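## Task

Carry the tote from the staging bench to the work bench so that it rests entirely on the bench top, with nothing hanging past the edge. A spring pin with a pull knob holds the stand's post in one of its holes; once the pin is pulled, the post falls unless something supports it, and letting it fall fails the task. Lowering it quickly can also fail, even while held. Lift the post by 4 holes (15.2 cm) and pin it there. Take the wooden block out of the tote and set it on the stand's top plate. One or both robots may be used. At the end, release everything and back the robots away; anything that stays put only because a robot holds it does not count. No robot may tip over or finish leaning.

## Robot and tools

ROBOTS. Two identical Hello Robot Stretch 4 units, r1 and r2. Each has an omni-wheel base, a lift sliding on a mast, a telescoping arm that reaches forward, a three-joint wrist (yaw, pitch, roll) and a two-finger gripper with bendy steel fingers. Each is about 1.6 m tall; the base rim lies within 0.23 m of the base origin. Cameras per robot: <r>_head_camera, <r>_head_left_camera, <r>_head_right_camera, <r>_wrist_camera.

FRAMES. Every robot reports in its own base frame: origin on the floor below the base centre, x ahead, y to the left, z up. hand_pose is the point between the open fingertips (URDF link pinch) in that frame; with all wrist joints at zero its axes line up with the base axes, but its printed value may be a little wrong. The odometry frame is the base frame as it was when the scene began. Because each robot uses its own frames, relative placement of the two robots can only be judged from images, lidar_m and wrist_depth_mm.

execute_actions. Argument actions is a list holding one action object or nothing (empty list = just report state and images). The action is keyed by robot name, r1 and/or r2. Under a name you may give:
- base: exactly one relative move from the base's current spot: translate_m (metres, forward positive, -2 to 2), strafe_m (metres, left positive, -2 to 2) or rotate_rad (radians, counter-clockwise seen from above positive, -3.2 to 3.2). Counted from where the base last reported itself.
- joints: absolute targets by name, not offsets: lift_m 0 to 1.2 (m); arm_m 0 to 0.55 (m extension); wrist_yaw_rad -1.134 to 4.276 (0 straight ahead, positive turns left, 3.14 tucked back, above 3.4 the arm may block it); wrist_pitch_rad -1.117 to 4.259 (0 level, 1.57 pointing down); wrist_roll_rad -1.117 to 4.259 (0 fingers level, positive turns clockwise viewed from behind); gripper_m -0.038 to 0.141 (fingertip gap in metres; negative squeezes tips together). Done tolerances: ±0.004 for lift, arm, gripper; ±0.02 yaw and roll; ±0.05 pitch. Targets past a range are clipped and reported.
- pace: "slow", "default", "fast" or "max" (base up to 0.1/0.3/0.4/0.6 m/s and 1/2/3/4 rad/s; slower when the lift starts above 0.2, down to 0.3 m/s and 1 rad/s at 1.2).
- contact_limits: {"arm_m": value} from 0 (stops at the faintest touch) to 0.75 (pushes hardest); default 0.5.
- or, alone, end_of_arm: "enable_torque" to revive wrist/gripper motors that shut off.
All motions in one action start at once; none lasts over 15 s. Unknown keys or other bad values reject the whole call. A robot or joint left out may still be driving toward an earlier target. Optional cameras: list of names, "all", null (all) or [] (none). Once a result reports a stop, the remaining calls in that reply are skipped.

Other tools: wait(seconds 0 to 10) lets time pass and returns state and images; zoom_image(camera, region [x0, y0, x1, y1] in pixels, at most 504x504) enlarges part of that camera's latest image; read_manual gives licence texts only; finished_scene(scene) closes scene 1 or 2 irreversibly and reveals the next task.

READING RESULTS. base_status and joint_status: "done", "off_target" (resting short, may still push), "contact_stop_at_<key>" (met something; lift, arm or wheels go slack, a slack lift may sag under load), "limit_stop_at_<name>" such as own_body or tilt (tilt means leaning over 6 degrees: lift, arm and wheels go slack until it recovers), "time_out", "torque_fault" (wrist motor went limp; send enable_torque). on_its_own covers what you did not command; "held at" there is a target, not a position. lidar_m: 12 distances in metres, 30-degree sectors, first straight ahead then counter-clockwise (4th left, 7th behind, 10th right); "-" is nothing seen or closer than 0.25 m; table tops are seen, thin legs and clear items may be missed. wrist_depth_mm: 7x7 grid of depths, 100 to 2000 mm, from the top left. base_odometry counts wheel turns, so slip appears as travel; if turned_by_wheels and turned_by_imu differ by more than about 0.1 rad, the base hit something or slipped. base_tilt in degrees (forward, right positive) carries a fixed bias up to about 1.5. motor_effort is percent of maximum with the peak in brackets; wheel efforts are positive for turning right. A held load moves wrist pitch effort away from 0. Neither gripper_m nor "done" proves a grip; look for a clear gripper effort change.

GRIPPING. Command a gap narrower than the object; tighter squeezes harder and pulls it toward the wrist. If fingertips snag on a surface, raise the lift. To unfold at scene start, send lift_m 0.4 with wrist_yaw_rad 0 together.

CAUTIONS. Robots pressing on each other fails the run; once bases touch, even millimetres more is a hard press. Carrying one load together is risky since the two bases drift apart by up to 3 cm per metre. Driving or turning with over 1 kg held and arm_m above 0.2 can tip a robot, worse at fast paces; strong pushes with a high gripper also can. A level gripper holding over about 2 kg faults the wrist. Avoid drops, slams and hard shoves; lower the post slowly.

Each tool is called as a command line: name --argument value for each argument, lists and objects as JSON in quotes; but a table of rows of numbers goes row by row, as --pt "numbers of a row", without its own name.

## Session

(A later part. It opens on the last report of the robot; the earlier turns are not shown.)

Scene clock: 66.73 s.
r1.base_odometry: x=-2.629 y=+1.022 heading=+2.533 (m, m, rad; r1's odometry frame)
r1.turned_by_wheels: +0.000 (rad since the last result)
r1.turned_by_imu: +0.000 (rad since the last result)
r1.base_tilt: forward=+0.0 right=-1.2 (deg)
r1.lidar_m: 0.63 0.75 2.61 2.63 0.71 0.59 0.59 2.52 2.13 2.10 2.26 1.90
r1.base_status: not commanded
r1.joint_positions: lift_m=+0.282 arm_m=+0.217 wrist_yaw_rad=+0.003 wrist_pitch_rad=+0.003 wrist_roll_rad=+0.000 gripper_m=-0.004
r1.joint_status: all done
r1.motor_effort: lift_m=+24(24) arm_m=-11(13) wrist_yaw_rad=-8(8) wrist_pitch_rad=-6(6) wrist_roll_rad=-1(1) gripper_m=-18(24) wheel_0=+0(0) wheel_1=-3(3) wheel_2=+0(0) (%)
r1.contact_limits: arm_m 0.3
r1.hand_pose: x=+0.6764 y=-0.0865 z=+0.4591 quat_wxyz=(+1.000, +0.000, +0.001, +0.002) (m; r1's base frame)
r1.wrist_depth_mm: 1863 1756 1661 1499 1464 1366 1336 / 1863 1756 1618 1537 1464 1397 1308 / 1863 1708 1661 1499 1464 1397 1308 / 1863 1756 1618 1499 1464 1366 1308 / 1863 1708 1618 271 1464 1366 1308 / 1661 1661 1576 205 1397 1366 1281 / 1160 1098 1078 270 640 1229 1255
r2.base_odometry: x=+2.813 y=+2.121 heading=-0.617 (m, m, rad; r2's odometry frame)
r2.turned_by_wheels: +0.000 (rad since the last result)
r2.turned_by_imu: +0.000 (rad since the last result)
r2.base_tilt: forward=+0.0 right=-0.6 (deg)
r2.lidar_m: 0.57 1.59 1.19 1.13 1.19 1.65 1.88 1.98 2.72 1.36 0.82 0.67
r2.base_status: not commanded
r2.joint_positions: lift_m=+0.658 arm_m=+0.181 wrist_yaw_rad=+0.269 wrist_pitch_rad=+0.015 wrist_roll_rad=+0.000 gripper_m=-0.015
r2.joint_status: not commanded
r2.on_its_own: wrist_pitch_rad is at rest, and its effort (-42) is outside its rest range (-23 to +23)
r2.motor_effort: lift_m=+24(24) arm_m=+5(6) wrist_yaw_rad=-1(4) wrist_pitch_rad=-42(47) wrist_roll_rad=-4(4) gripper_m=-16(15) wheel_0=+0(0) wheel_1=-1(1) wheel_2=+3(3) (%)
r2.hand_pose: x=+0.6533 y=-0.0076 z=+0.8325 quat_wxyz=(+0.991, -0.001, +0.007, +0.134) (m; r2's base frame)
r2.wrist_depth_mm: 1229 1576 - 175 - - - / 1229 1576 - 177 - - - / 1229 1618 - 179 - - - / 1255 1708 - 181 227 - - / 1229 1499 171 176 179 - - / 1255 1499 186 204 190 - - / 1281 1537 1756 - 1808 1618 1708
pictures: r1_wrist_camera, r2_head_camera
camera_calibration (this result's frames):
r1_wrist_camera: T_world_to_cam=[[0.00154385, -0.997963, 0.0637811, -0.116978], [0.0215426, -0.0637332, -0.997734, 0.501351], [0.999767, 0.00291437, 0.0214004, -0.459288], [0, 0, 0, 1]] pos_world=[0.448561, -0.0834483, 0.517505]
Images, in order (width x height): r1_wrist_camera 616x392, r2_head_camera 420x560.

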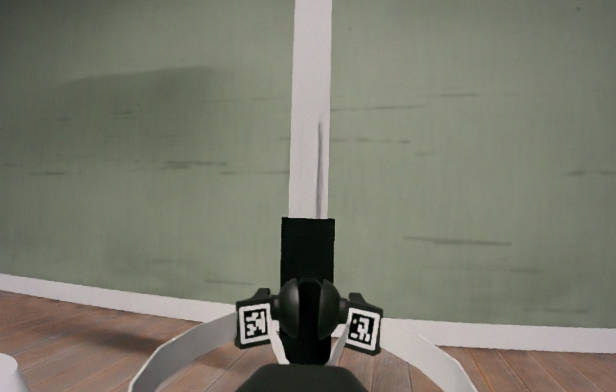

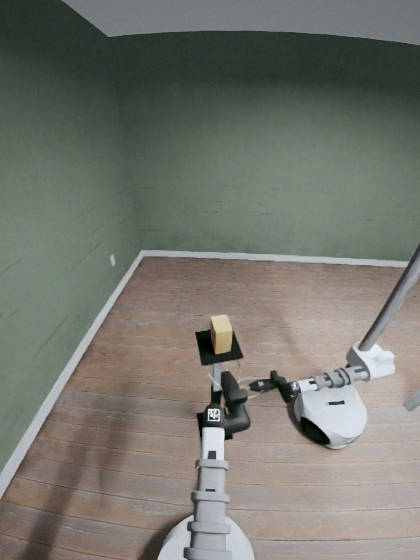

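execute_actions --actions '[{"r2": {"joints": {"lift_m": 0.795}, "pace": "slow"}}]' --cameras '["r1_wrist_camera", "r2_wrist_camera", "r1_head_camera"]'

Scene clock: 67.97 s.
torque_fault: r2.wrist_pitch_rad switched itself off since the last result.
r1.base_odometry: x=-2.629 y=+1.022 heading=+2.533 (m, m, rad; r1's odometry frame)
r1.turned_by_wheels: +0.000 (rad since the last result)
r1.turned_by_imu: +0.000 (rad since the last result)
r1.base_tilt: forward=+0.0 right=-1.2 (deg)
r1.lidar_m: 0.64 0.72 2.63 2.62 0.72 0.60 0.59 2.48 2.12 2.11 2.26 1.90
r1.base_status: not commanded
r1.joint_positions: lift_m=+0.282 arm_m=+0.217 wrist_yaw_rad=+0.003 wrist_pitch_rad=+0.003 wrist_roll_rad=+0.000 gripper_m=-0.004
r1.joint_status: not commanded
r1.motor_effort: lift_m=+24(24) arm_m=-10(10) wrist_yaw_rad=-8(8) wrist_pitch_rad=-6(6) wrist_roll_rad=-1(1) gripper_m=-18(22) wheel_0=-1(1) wheel_1=-3(3) wheel_2=+0(0) (%)
r1.hand_pose: x=+0.6764 y=-0.0866 z=+0.4591 quat_wxyz=(+1.000, +0.000, +0.001, +0.001) (m; r1's base frame)
r1.wrist_depth_mm: 1863 1808 1618 1499 1464 1430 1336 / 1863 1756 1708 1499 1464 1366 1336 / 1863 1756 1618 1464 1464 1366 1336 / 1863 1708 1618 1499 1430 1397 1308 / 1863 1708 1618 271 1464 1366 1308 / 1661 1661 1618 205 1397 1366 1281 / 1138 1098 1078 267 640 1229 1255
r2.base_odometry: x=+2.813 y=+2.121 heading=-0.617 (m, m, rad; r2's odometry frame)
r2.turned_by_wheels: +0.000 (rad since the last result)
r2.turned_by_imu: +0.000 (rad since the last result)
r2.base_tilt: forward=-0.1 right=-0.6 (deg)
r2.lidar_m: 0.58 1.64 1.19 1.12 1.19 1.65 1.89 1.96 2.71 1.34 0.84 0.66
r2.base_status: not commanded
r2.joint_positions: lift_m=+0.703 arm_m=+0.181 wrist_yaw_rad=+0.269 wrist_pitch_rad=+0.150 wrist_roll_rad=+0.001 gripper_m=-0.015
r2.joint_status: lift_m contact_stop (moved +0.045 of +0.137)
r2.on_its_own: lift_m is slack since a contact_stop (your +0.795 is given up); wrist_pitch_rad is off since a torque_fault, until you send "end_of_arm": "enable_torque" (your +0.000 is given up)
r2.motor_effort: lift_m=+18(38) arm_m=+4(5) wrist_yaw_rad=-3(2) wrist_pitch_rad=+1(98) wrist_roll_rad=-5(6) gripper_m=-18(20) wheel_0=+1(0) wheel_1=-1(1) wheel_2=+3(2) (%)
r2.hand_pose: x=+0.6505 y=-0.0085 z=+0.8382 quat_wxyz=(+0.988, -0.010, +0.074, +0.134) (m; r2's base frame)
r2.wrist_depth_mm: 1229 1537 - 162 163 - 1983 / 1229 1618 - 166 168 - - / 1255 1618 - 171 - - - / 1255 1618 - 176 249 - - / 1255 1499 177 179 180 - - / 1281 1464 1661 146 184 146 1921 / 1308 1397 1464 - 1499 1430 1464
pictures: r1_head_camera, r1_wrist_camera, r2_wrist_camera
camera_calibration (this result's frames):
r1_wrist_camera: T_world_to_cam=[[0.00146171, -0.997963, 0.063781, -0.116946], [0.0215569, -0.0637348, -0.997734, 0.501346], [0.999767, 0.00283331, 0.0214198, -0.45927], [0, 0, 0, 1]] pos_world=[0.448526, -0.0834532, 0.517506]
r2_wrist_camera: T_world_to_cam=[[0.259976, -0.965596, -0.00598398, -0.172902], [-0.187925, -0.0445163, -0.981174, 0.991668], [0.947152, 0.256207, -0.193033, -0.222087], [0, 0, 0, 1]] pos_world=[0.44166, -0.0659082, 0.929094]
Images, in order (width x height): r1_head_camera 420x560, r1_wrist_camera 616x392, r2_wrist_camera 616x392.

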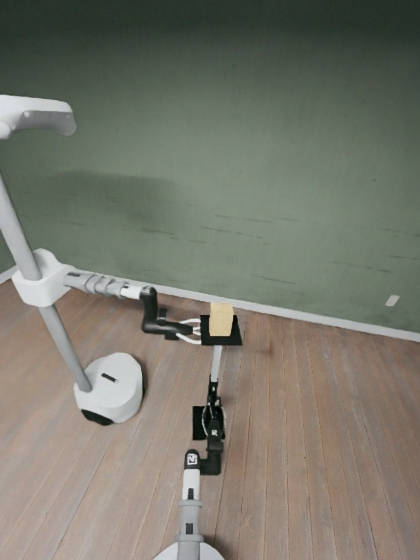

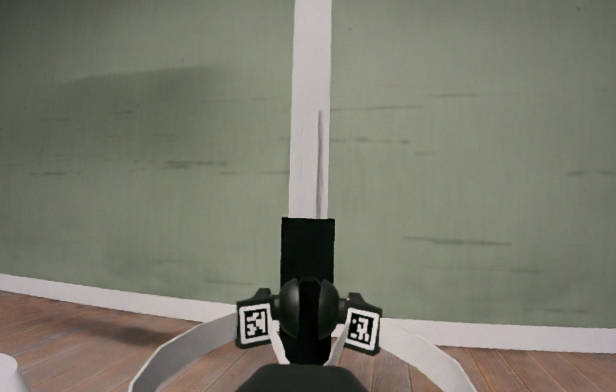

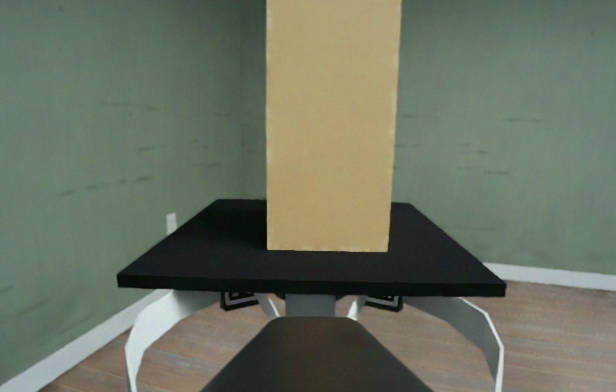

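execute_actions --actions '[{"r2": {"end_of_arm": "enable_torque"}}]' --cameras '["r1_wrist_camera", "r2_head_camera", "r2_head_right_camera"]'

zoom_image --camera "r1_wrist_camera" --region '[220, 200, 400, 380]'

zoom_image --camera "r2_head_right_camera" --region '[160, 320, 280, 440]'

Scene clock: 68.40 s.
r1.base_odometry: x=-2.629 y=+1.022 heading=+2.533 (m, m, rad; r1's odometry frame)
r1.turned_by_wheels: +0.000 (rad since the last result)
r1.turned_by_imu: +0.000 (rad since the last result)
r1.base_tilt: forward=-0.1 right=-1.2 (deg)
r1.lidar_m: 0.67 0.76 2.65 2.61 0.73 0.59 0.60 2.49 2.12 2.10 2.26 1.90
r1.base_status: not commanded
r1.joint_positions: lift_m=+0.282 arm_m=+0.217 wrist_yaw_rad=+0.003 wrist_pitch_rad=+0.003 wrist_roll_rad=+0.000 gripper_m=-0.004
r1.joint_status: not commanded
r1.motor_effort: lift_m=+23(24) arm_m=-10(10) wrist_yaw_rad=-8(8) wrist_pitch_rad=-6(6) wrist_roll_rad=-1(1) gripper_m=-20(20) wheel_0=-1(0) wheel_1=-3(3) wheel_2=+0(0) (%)
r1.hand_pose: x=+0.6764 y=-0.0866 z=+0.4591 quat_wxyz=(+1.000, +0.000, +0.001, +0.001) (m; r1's base frame)
r1.wrist_depth_mm: 1921 1808 1661 1464 1464 1397 1336 / 1863 1756 1618 1499 1430 1397 1336 / 1863 1756 1618 1499 1430 1366 1336 / 1808 1708 1618 1499 1430 1336 1308 / 1863 1756 1576 272 1430 1366 1308 / 1661 1661 1576 205 1397 1366 1281 / 1160 1098 1060 267 634 1205 1255
r2.base_odometry: x=+2.813 y=+2.121 heading=-0.617 (m, m, rad; r2's odometry frame)
r2.turned_by_wheels: +0.000 (rad since the last result)
r2.turned_by_imu: +0.000 (rad since the last result)
r2.base_tilt: forward=+0.0 right=-0.6 (deg)
r2.lidar_m: 0.58 1.62 1.18 1.14 1.19 1.65 1.89 1.97 2.71 1.33 0.83 0.66
r2.base_status: not commanded
r2.joint_positions: lift_m=+0.703 arm_m=+0.181 wrist_yaw_rad=+0.269 wrist_pitch_rad=+0.150 wrist_roll_rad=+0.001 gripper_m=-0.015
r2.joint_status: not commanded
r2.end_of_arm: enable_torque: each motor that was off is on again
r2.on_its_own: wrist_pitch_rad is held at +0.150, not at your +0.000, since a torque_fault; lift_m is slack since a contact_stop (your +0.795 is given up)
r2.motor_effort: lift_m=+18(18) arm_m=+4(4) wrist_yaw_rad=-1(2) wrist_pitch_rad=+0(1) wrist_roll_rad=-5(5) gripper_m=-19(17) wheel_0=+1(0) wheel_1=-1(1) wheel_2=+2(2) (%)
r2.hand_pose: x=+0.6505 y=-0.0085 z=+0.8382 quat_wxyz=(+0.988, -0.010, +0.074, +0.134) (m; r2's base frame)
r2.wrist_depth_mm: 1205 1576 - 161 163 - 1983 / 1205 1618 - 166 168 - - / 1229 1661 - 171 - - - / 1255 1618 - 176 250 - - / 1281 1499 177 180 180 - - / 1281 1464 1618 146 184 146 1863 / 1281 1397 1499 - 1537 1430 1464
pictures: r1_wrist_camera, r2_head_camera, r2_head_right_camera
camera_calibration (this result's frames):
r1_wrist_camera: T_world_to_cam=[[0.00146173, -0.997963, 0.063781, -0.116946], [0.0215569, -0.0637348, -0.997734, 0.501346], [0.999767, 0.00283334, 0.0214199, -0.45927], [0, 0, 0, 1]] pos_world=[0.448526, -0.0834532, 0.517506]
Images, in order (width x height): r1_wrist_camera 616x392, r2_head_camera 420x560, r2_head_right_camera 420x672.

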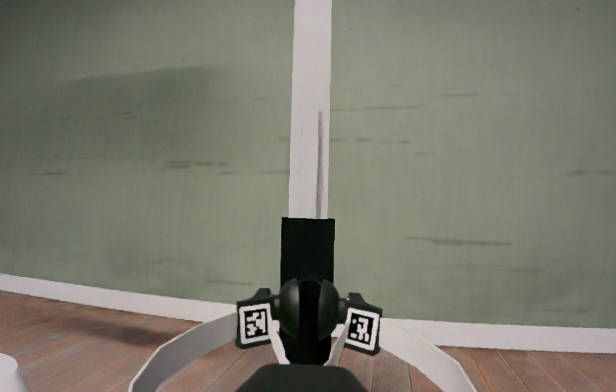

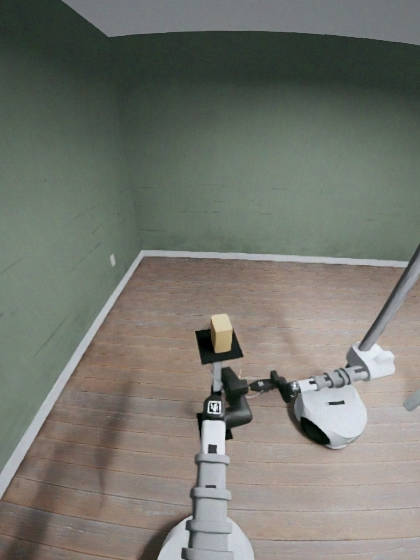

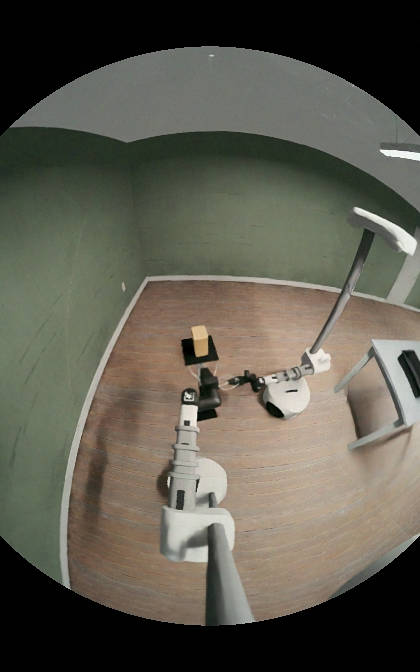

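Region (220, 200, 400, 380) of r1_wrist_camera's 616x392 image, scaled by 2.800.

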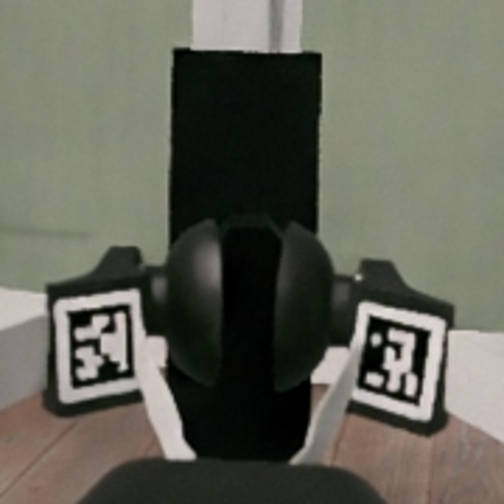

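Region (160, 320, 280, 440) of r2_head_right_camera's 420x672 image, scaled by 4.200, with more detail than that image has.

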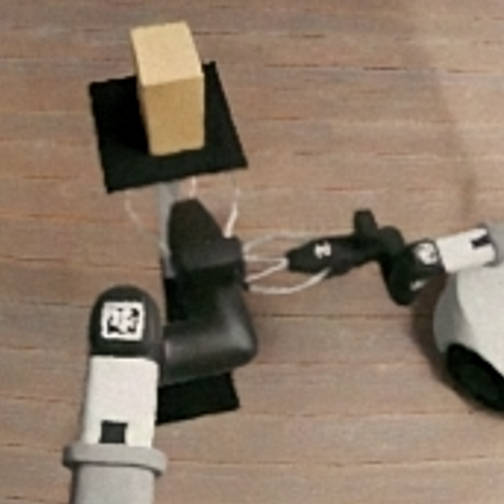

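execute_actions --actions '[{"r1": {"joints": {"gripper_m": 0.035}}, "r2": {"joints": {"lift_m": 0.703, "arm_m": 0.184}, "pace": "slow"}}]' --cameras '["r1_wrist_camera"]'

zoom_image --camera "r1_wrist_camera" --region '[220, 200, 400, 380]'

Scene clock: 69.97 s.
r1.base_odometry: x=-2.629 y=+1.022 heading=+2.533 (m, m, rad; r1's odometry frame)
r1.turned_by_wheels: +0.000 (rad since the last result)
r1.turned_by_imu: +0.001 (rad since the last result)
r1.base_tilt: forward=-0.1 right=-1.2 (deg)
r1.lidar_m: 0.63 0.77 2.61 2.63 0.73 0.59 0.58 2.50 2.12 2.11 2.26 1.91
r1.base_status: not commanded
r1.joint_positions: lift_m=+0.282 arm_m=+0.216 wrist_yaw_rad=+0.000 wrist_pitch_rad=+0.002 wrist_roll_rad=+0.000 gripper_m=+0.035
r1.joint_status: all done
r1.motor_effort: lift_m=+24(24) arm_m=-7(10) wrist_yaw_rad=+0(8) wrist_pitch_rad=-4(5) wrist_roll_rad=+0(1) gripper_m=-5(23) wheel_0=-1(1) wheel_1=-3(3) wheel_2=+0(0) (%)
r1.hand_pose: x=+0.6756 y=-0.0873 z=+0.4592 quat_wxyz=(+1.000, +0.000, +0.001, +0.000) (m; r1's base frame)
r1.wrist_depth_mm: 1921 1756 1661 1537 1464 1397 1336 / 1921 1756 1661 1537 1464 1366 1336 / 1808 1756 1618 1499 1464 1366 1308 / 1863 1708 1576 1499 1464 1366 1281 / 1863 1708 1576 273 1430 1336 1308 / 1661 1661 220 270 1397 1336 1281 / 1138 1118 1078 268 1118 1229 1229
r2.base_odometry: x=+2.813 y=+2.121 heading=-0.617 (m, m, rad; r2's odometry frame)
r2.turned_by_wheels: +0.000 (rad since the last result)
r2.turned_by_imu: +0.000 (rad since the last result)
r2.base_tilt: forward=-0.1 right=-0.6 (deg)
r2.lidar_m: 0.58 1.63 1.18 1.13 1.19 1.64 1.89 1.97 2.70 1.34 0.82 0.68
r2.base_status: not commanded
r2.joint_positions: lift_m=+0.703 arm_m=+0.183 wrist_yaw_rad=+0.268 wrist_pitch_rad=+0.150 wrist_roll_rad=+0.001 gripper_m=-0.015
r2.joint_status: all done
r2.on_its_own: wrist_pitch_rad is held at +0.150, not at your +0.000, since a torque_fault
r2.motor_effort: lift_m=+17(16) arm_m=+8(7) wrist_yaw_rad=-2(3) wrist_pitch_rad=+1(1) wrist_roll_rad=-6(5) gripper_m=-13(18) wheel_0=+1(1) wheel_1=-1(1) wheel_2=+3(2) (%)
r2.hand_pose: x=+0.6518 y=-0.0088 z=+0.8382 quat_wxyz=(+0.988, -0.009, +0.074, +0.133) (m; r2's base frame)
r2.wrist_depth_mm: 1205 1576 - 162 163 - 1983 / 1229 1576 - 166 - - - / 1229 1576 - 171 - - - / 1255 1661 - 176 250 - - / 1255 1499 177 179 180 - - / 1281 1464 186 146 184 146 1863 / 1281 1397 1499 - 1537 1430 1464
pictures: r1_wrist_camera
camera_calibration (this result's frames):
r1_wrist_camera: T_world_to_cam=[[-0.00104949, -0.997963, 0.0637804, -0.115973], [0.0218573, -0.0637881, -0.997724, 0.501238], [0.999761, 0.000346972, 0.0218798, -0.458893], [0, 0, 0, 1]] pos_world=[0.447706, -0.0836043, 0.517534]
Images, in order (width x height): r1_wrist_camera 616x392.

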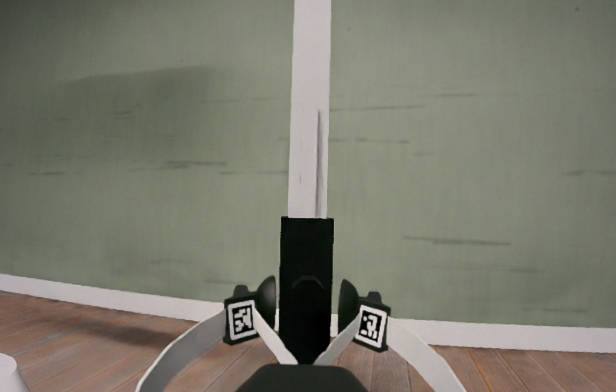

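Region (220, 200, 400, 380) of r1_wrist_camera's 616x392 image, scaled by 2.800.

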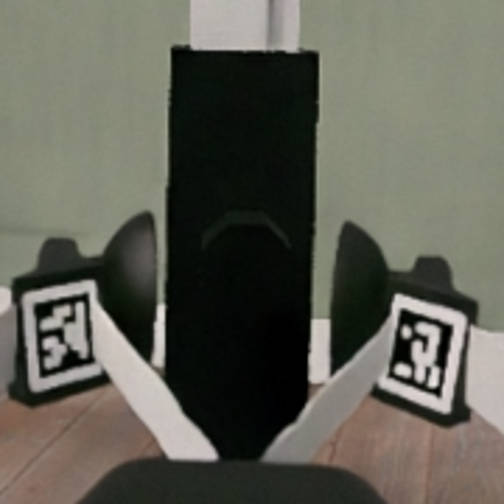

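execute_actions --actions '[{"r1": {"joints": {"arm_m": 0.237}, "pace": "slow", "contact_limits": {"arm_m": 0.1}}, "r2": {"joints": {"lift_m": 0.712}, "pace": "slow"}}]' --cameras '["r1_wrist_camera", "r2_wrist_camera"]'

Scene clock: 71.47 s.
r1.base_odometry: x=-2.629 y=+1.022 heading=+2.533 (m, m, rad; r1's odometry frame)
r1.turned_by_wheels: +0.000 (rad since the last result)
r1.turned_by_imu: +0.001 (rad since the last result)
r1.base_tilt: forward=-0.1 right=-1.2 (deg)
r1.lidar_m: 0.64 0.74 2.60 2.60 0.72 0.59 0.60 2.51 2.11 2.10 2.23 1.89
r1.base_status: not commanded
r1.joint_positions: lift_m=+0.282 arm_m=+0.236 wrist_yaw_rad=+0.000 wrist_pitch_rad=+0.002 wrist_roll_rad=+0.000 gripper_m=+0.035
r1.joint_status: all done
r1.motor_effort: lift_m=+24(24) arm_m=+6(7) wrist_yaw_rad=+0(0) wrist_pitch_rad=-5(4) wrist_roll_rad=-1(0) gripper_m=-4(1) wheel_0=-1(1) wheel_1=-3(3) wheel_2=+0(0) (%)
r1.contact_limits: arm_m 0.1
r1.hand_pose: x=+0.6952 y=-0.0873 z=+0.4592 quat_wxyz=(+1.000, +0.000, +0.001, +0.000) (m; r1's base frame)
r1.wrist_depth_mm: 1863 1756 1618 1537 1430 1366 1308 / 1808 1756 1618 1499 1430 1366 1308 / 1808 1708 1618 1499 1430 1336 1281 / 1863 1708 1576 1499 1430 1336 1281 / 1808 1661 1537 253 1430 1366 1281 / 1618 1618 220 218 1397 1336 1308 / 1138 1118 1078 250 1098 1229 1229
r2.base_odometry: x=+2.813 y=+2.121 heading=-0.617 (m, m, rad; r2's odometry frame)
r2.turned_by_wheels: +0.000 (rad since the last result)
r2.turned_by_imu: +0.000 (rad since the last result)
r2.base_tilt: forward=-0.1 right=-0.6 (deg)
r2.lidar_m: 0.58 1.61 1.18 1.14 1.18 1.65 1.89 1.98 2.69 1.35 0.81 0.67
r2.base_status: not commanded
r2.joint_positions: lift_m=+0.711 arm_m=+0.183 wrist_yaw_rad=+0.268 wrist_pitch_rad=+0.157 wrist_roll_rad=+0.005 gripper_m=-0.015
r2.joint_status: all done
r2.on_its_own: wrist_pitch_rad is held at +0.150, not at your +0.000, since a torque_fault; wrist_roll_rad is at rest, and its effort (-17) is outside its rest range (-13 to +13)
r2.motor_effort: lift_m=+26(25) arm_m=+5(8) wrist_yaw_rad=-1(1) wrist_pitch_rad=-21(22) wrist_roll_rad=-17(17) gripper_m=-16(19) wheel_0=+1(1) wheel_1=-1(1) wheel_2=+2(2) (%)
r2.hand_pose: x=+0.6519 y=-0.0088 z=+0.8443 quat_wxyz=(+0.988, -0.008, +0.078, +0.133) (m; r2's base frame)
r2.wrist_depth_mm: 1255 1537 - 160 161 - 1921 / 1229 1576 - 165 - - - / 1229 1576 - 170 - - - / 1255 1661 - 175 244 - - / 1255 1537 178 178 180 - - / 1255 1464 1576 146 169 146 1808 / 1281 1366 1464 - 1464 1397 1430
pictures: r1_wrist_camera, r2_wrist_camera
camera_calibration (this result's frames):
r1_wrist_camera: T_world_to_cam=[[-0.00115077, -0.997963, 0.0637805, -0.115911], [0.0218509, -0.0637904, -0.997724, 0.500811], [0.999761, 0.000245511, 0.0218798, -0.478534], [0, 0, 0, 1]] pos_world=[0.467343, -0.0836105, 0.517534]
r2_wrist_camera: T_world_to_cam=[[0.258562, -0.965944, -0.00987758, -0.169336], [-0.196064, -0.0424641, -0.979671, 1.00193], [0.945888, 0.255242, -0.200367, -0.215156], [0, 0, 0, 1]] pos_world=[0.44374, -0.0661057, 0.936781]
Images, in order (width x height): r1_wrist_camera 616x392, r2_wrist_camera 616x392.

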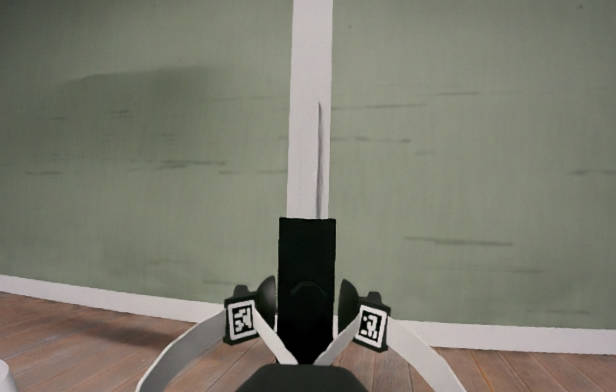

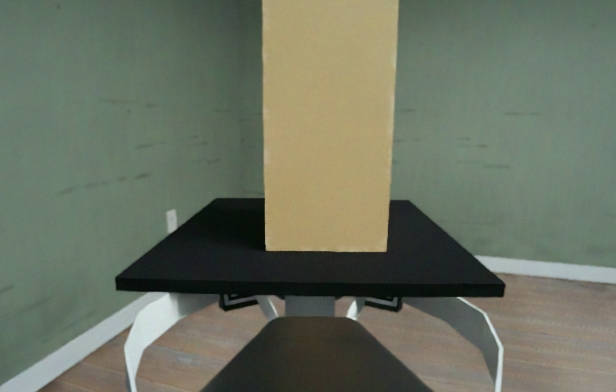

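execute_actions --actions '[{"r1": {"joints": {"gripper_m": 0.018}}, "r2": {"joints": {"lift_m": 0.694}, "pace": "slow"}}]' --cameras '[]'

execute_actions --actions '[{"r2": {"joints": {"wrist_pitch_rad": 0.085, "arm_m": 0.182}, "pace": "slow"}}]' --cameras '["r2_wrist_camera", "r1_wrist_camera"]'

Scene clock: 72.63 s.
r1.base_odometry: x=-2.629 y=+1.022 heading=+2.533 (m, m, rad; r1's odometry frame)
r1.turned_by_wheels: +0.000 (rad since the last result)
r1.turned_by_imu: +0.000 (rad since the last result)
r1.base_tilt: forward=-0.1 right=-1.2 (deg)
r1.lidar_m: 0.66 0.73 2.64 2.61 0.71 0.60 0.60 2.50 2.10 2.10 2.23 1.90
r1.base_status: not commanded
r1.joint_positions: lift_m=+0.282 arm_m=+0.236 wrist_yaw_rad=+0.000 wrist_pitch_rad=+0.002 wrist_roll_rad=+0.000 gripper_m=+0.018
r1.joint_status: all done
r1.motor_effort: lift_m=+24(24) arm_m=+7(7) wrist_yaw_rad=+0(0) wrist_pitch_rad=-4(5) wrist_roll_rad=-1(1) gripper_m=-4(8) wheel_0=+0(0) wheel_1=-3(3) wheel_2=+0(0) (%)
r1.hand_pose: x=+0.6952 y=-0.0874 z=+0.4592 quat_wxyz=(+1.000, +0.000, +0.001, +0.000) (m; r1's base frame)
r1.wrist_depth_mm: 1863 1708 1618 1499 1430 1366 1281 / 1921 1756 1618 1499 1430 1366 1308 / 1863 1708 1618 1464 1430 1336 1308 / 1808 1708 1576 1464 1430 1336 1281 / 1756 1661 1576 253 1397 1336 1281 / 1661 1661 1576 215 1366 1336 1281 / 1138 1118 1060 250 640 1205 1255
r2.base_odometry: x=+2.813 y=+2.121 heading=-0.617 (m, m, rad; r2's odometry frame)
r2.turned_by_wheels: +0.000 (rad since the last result)
r2.turned_by_imu: +0.000 (rad since the last result)
r2.base_tilt: forward=-0.1 right=-0.5 (deg)
r2.lidar_m: 0.58 1.62 1.19 1.14 1.17 1.64 1.89 1.96 2.72 1.35 0.83 0.68
r2.base_status: not commanded
r2.joint_positions: lift_m=+0.695 arm_m=+0.183 wrist_yaw_rad=+0.267 wrist_pitch_rad=+0.140 wrist_roll_rad=+0.001 gripper_m=-0.015
r2.joint_status: all done
r2.on_its_own: wrist_pitch_rad is held at +0.150, not at your +0.000, since a torque_fault; wrist_pitch_rad is at rest, and its effort (+28) is outside its rest range (-23 to +23)
r2.motor_effort: lift_m=+9(30) arm_m=+5(5) wrist_yaw_rad=+4(4) wrist_pitch_rad=+28(27) wrist_roll_rad=-7(17) gripper_m=-15(17) wheel_0=+0(1) wheel_1=-1(1) wheel_2=+1(3) (%)
r2.hand_pose: x=+0.6526 y=-0.0090 z=+0.8326 quat_wxyz=(+0.989, -0.009, +0.070, +0.133) (m; r2's base frame)
r2.wrist_depth_mm: 1205 1537 - 163 - - 1983 / 1205 1576 - 167 - - - / 1255 1618 - 171 - - - / 1281 1661 - 176 248 - - / 1255 1464 170 173 175 - - / 1281 1537 183 146 183 1756 1983 / 1308 1430 1499 - 1537 1464 1499
pictures: none
No camera images: the call's "cameras" was empty. Leave "cameras" out to get every camera's image.

Scene clock: 73.20 s.
r1.base_odometry: x=-2.629 y=+1.022 heading=+2.533 (m, m, rad; r1's odometry frame)
r1.turned_by_wheels: +0.000 (rad since the last result)
r1.turned_by_imu: +0.000 (rad since the last result)
r1.base_tilt: forward=-0.1 right=-1.2 (deg)
r1.lidar_m: 0.66 0.73 2.65 2.63 0.70 0.60 0.60 2.50 2.12 2.08 2.23 1.90
r1.base_status: not commanded
r1.joint_positions: lift_m=+0.282 arm_m=+0.236 wrist_yaw_rad=+0.000 wrist_pitch_rad=+0.002 wrist_roll_rad=+0.000 gripper_m=+0.018
r1.joint_status: not commanded
r1.motor_effort: lift_m=+24(24) arm_m=+7(7) wrist_yaw_rad=+1(0) wrist_pitch_rad=-5(4) wrist_roll_rad=-1(1) gripper_m=-5(3) wheel_0=-1(1) wheel_1=-3(3) wheel_2=+0(0) (%)
r1.hand_pose: x=+0.6952 y=-0.0874 z=+0.4592 quat_wxyz=(+1.000, +0.000, +0.001, +0.000) (m; r1's base frame)
r1.wrist_depth_mm: 1921 1708 1618 1499 1464 1366 1308 / 1863 1756 1618 1499 1430 1366 1308 / 1808 1756 1576 1464 1430 1366 1281 / 1808 1708 1618 1464 1430 1336 1308 / 1808 1708 1576 253 1430 1336 1281 / 1661 1618 1537 215 1397 1308 1281 / 1138 1118 1060 250 640 1205 1255
r2.base_odometry: x=+2.813 y=+2.121 heading=-0.617 (m, m, rad; r2's odometry frame)
r2.turned_by_wheels: +0.000 (rad since the last result)
r2.turned_by_imu: +0.000 (rad since the last result)
r2.base_tilt: forward=+0.0 right=-0.6 (deg)
r2.lidar_m: 0.58 1.62 1.19 1.13 1.18 1.64 1.88 1.96 2.70 1.34 0.84 0.65
r2.base_status: not commanded
r2.joint_positions: lift_m=+0.694 arm_m=+0.183 wrist_yaw_rad=+0.267 wrist_pitch_rad=+0.097 wrist_roll_rad=+0.001 gripper_m=-0.015
r2.joint_status: all done
r2.on_its_own: wrist_pitch_rad is at rest, and its effort (-34) is outside its rest range (-23 to +23)
r2.motor_effort: lift_m=+16(16) arm_m=-3(5) wrist_yaw_rad=+2(5) wrist_pitch_rad=-34(33) wrist_roll_rad=-5(6) gripper_m=-17(18) wheel_0=+0(1) wheel_1=-1(1) wheel_2=+1(1) (%)
r2.hand_pose: x=+0.6535 y=-0.0087 z=+0.8444 quat_wxyz=(+0.990, -0.006, +0.048, +0.133) (m; r2's base frame)
r2.wrist_depth_mm: 1205 1537 - 166 - - 1983 / 1205 1618 - 170 - - - / 1255 1618 - 174 - - - / 1255 1661 - 178 258 - - / 1255 1464 172 175 177 - - / 1281 1499 187 146 183 1756 - / 1281 1499 1576 - 1576 1464 1537
pictures: r1_wrist_camera, r2_wrist_camera
camera_calibration (this result's frames):
r1_wrist_camera: T_world_to_cam=[[-0.00136528, -0.997963, 0.0637803, -0.115824], [0.0218371, -0.0637949, -0.997724, 0.500816], [0.999761, 0.0000306066, 0.0218797, -0.478549], [0, 0, 0, 1]] pos_world=[0.46734, -0.0836235, 0.517534]
r2_wrist_camera: T_world_to_cam=[[0.258002, -0.966125, -0.00615435, -0.172431], [-0.137701, -0.0304664, -0.990005, 0.973084], [0.956281, 0.256271, -0.140897, -0.273693], [0, 0, 0, 1]] pos_world=[0.44021, -0.0668043, 0.923734]
Images, in order (width x height): r1_wrist_camera 616x392, r2_wrist_camera 616x392.

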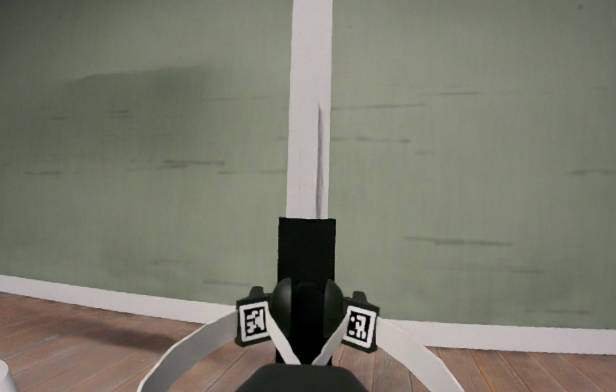

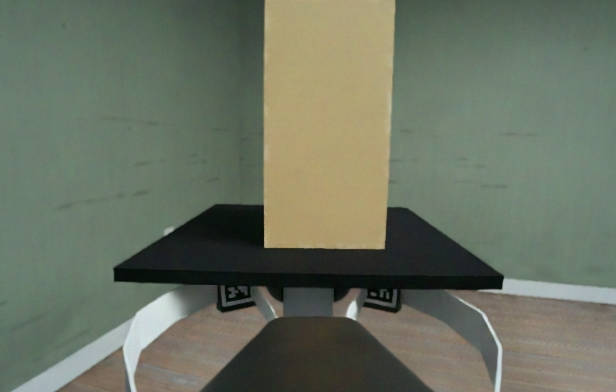

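execute_actions --actions '[{"r1": {"joints": {"gripper_m": -0.02}}, "r2": {"joints": {"lift_m": 0.699}, "pace": "slow"}}]' --cameras '["r1_wrist_camera"]'

Scene clock: 74.37 s.
r1.base_odometry: x=-2.629 y=+1.022 heading=+2.533 (m, m, rad; r1's odometry frame)
r1.turned_by_wheels: +0.000 (rad since the last result)
r1.turned_by_imu: +0.000 (rad since the last result)
r1.base_tilt: forward=+0.0 right=-1.2 (deg)
r1.lidar_m: 0.64 0.74 2.64 2.63 0.71 0.60 0.60 2.48 2.11 2.10 2.27 1.91
r1.base_status: not commanded
r1.joint_positions: lift_m=+0.282 arm_m=+0.237 wrist_yaw_rad=+0.005 wrist_pitch_rad=+0.003 wrist_roll_rad=+0.000 gripper_m=-0.019
r1.joint_status: all done
r1.motor_effort: lift_m=+24(24) arm_m=+1(6) wrist_yaw_rad=-12(12) wrist_pitch_rad=-8(7) wrist_roll_rad=-1(1) gripper_m=-26(31) wheel_0=-2(1) wheel_1=-3(3) wheel_2=+1(1) (%)
r1.hand_pose: x=+0.6967 y=-0.0861 z=+0.4589 quat_wxyz=(+1.000, +0.000, +0.002, +0.002) (m; r1's base frame)
r1.wrist_depth_mm: 1863 1756 1661 265 1464 1336 1336 / 1863 1708 1618 1464 1430 1397 1308 / 1808 1708 1618 1464 1464 1336 1308 / 1808 1756 1576 1464 1430 1336 1281 / 1808 1661 1576 252 1430 1336 1281 / 1661 1661 1537 209 1366 1336 1281 / 1118 1025 1078 249 1098 1182 1229
r2.base_odometry: x=+2.813 y=+2.121 heading=-0.617 (m, m, rad; r2's odometry frame)
r2.turned_by_wheels: +0.000 (rad since the last result)
r2.turned_by_imu: +0.000 (rad since the last result)
r2.base_tilt: forward=-0.1 right=-0.6 (deg)
r2.lidar_m: 0.58 1.64 1.19 1.13 1.17 1.63 1.89 1.98 2.72 1.35 0.82 0.64
r2.base_status: not commanded
r2.joint_positions: lift_m=+0.698 arm_m=+0.183 wrist_yaw_rad=+0.267 wrist_pitch_rad=+0.101 wrist_roll_rad=+0.001 gripper_m=-0.015
r2.joint_status: all done
r2.on_its_own: wrist_pitch_rad is at rest, and its effort (-45) is outside its rest range (-23 to +23)
r2.motor_effort: lift_m=+27(31) arm_m=-3(3) wrist_yaw_rad=+3(5) wrist_pitch_rad=-45(46) wrist_roll_rad=-3(6) gripper_m=-17(16) wheel_0=+1(1) wheel_1=-1(1) wheel_2=+1(1) (%)
r2.hand_pose: x=+0.6534 y=-0.0087 z=+0.8475 quat_wxyz=(+0.990, -0.006, +0.050, +0.133) (m; r2's base frame)
r2.wrist_depth_mm: 1182 1537 - 166 - - 1983 / 1229 1618 - 169 - - - / 1229 1661 - 173 - - - / 1255 1618 - 178 258 - - / 1255 1430 174 177 179 - - / 1255 1537 186 146 183 1756 - / 1281 1464 1537 - 1576 1499 1576
pictures: r1_wrist_camera
camera_calibration (this result's frames):
r1_wrist_camera: T_world_to_cam=[[0.003059, -0.997958, 0.0637943, -0.117633], [0.0210745, -0.0637161, -0.997746, 0.501113], [0.999773, 0.00439654, 0.0208366, -0.479154], [0, 0, 0, 1]] pos_world=[0.468844, -0.0833571, 0.517471]
Images, in order (width x height): r1_wrist_camera 616x392.

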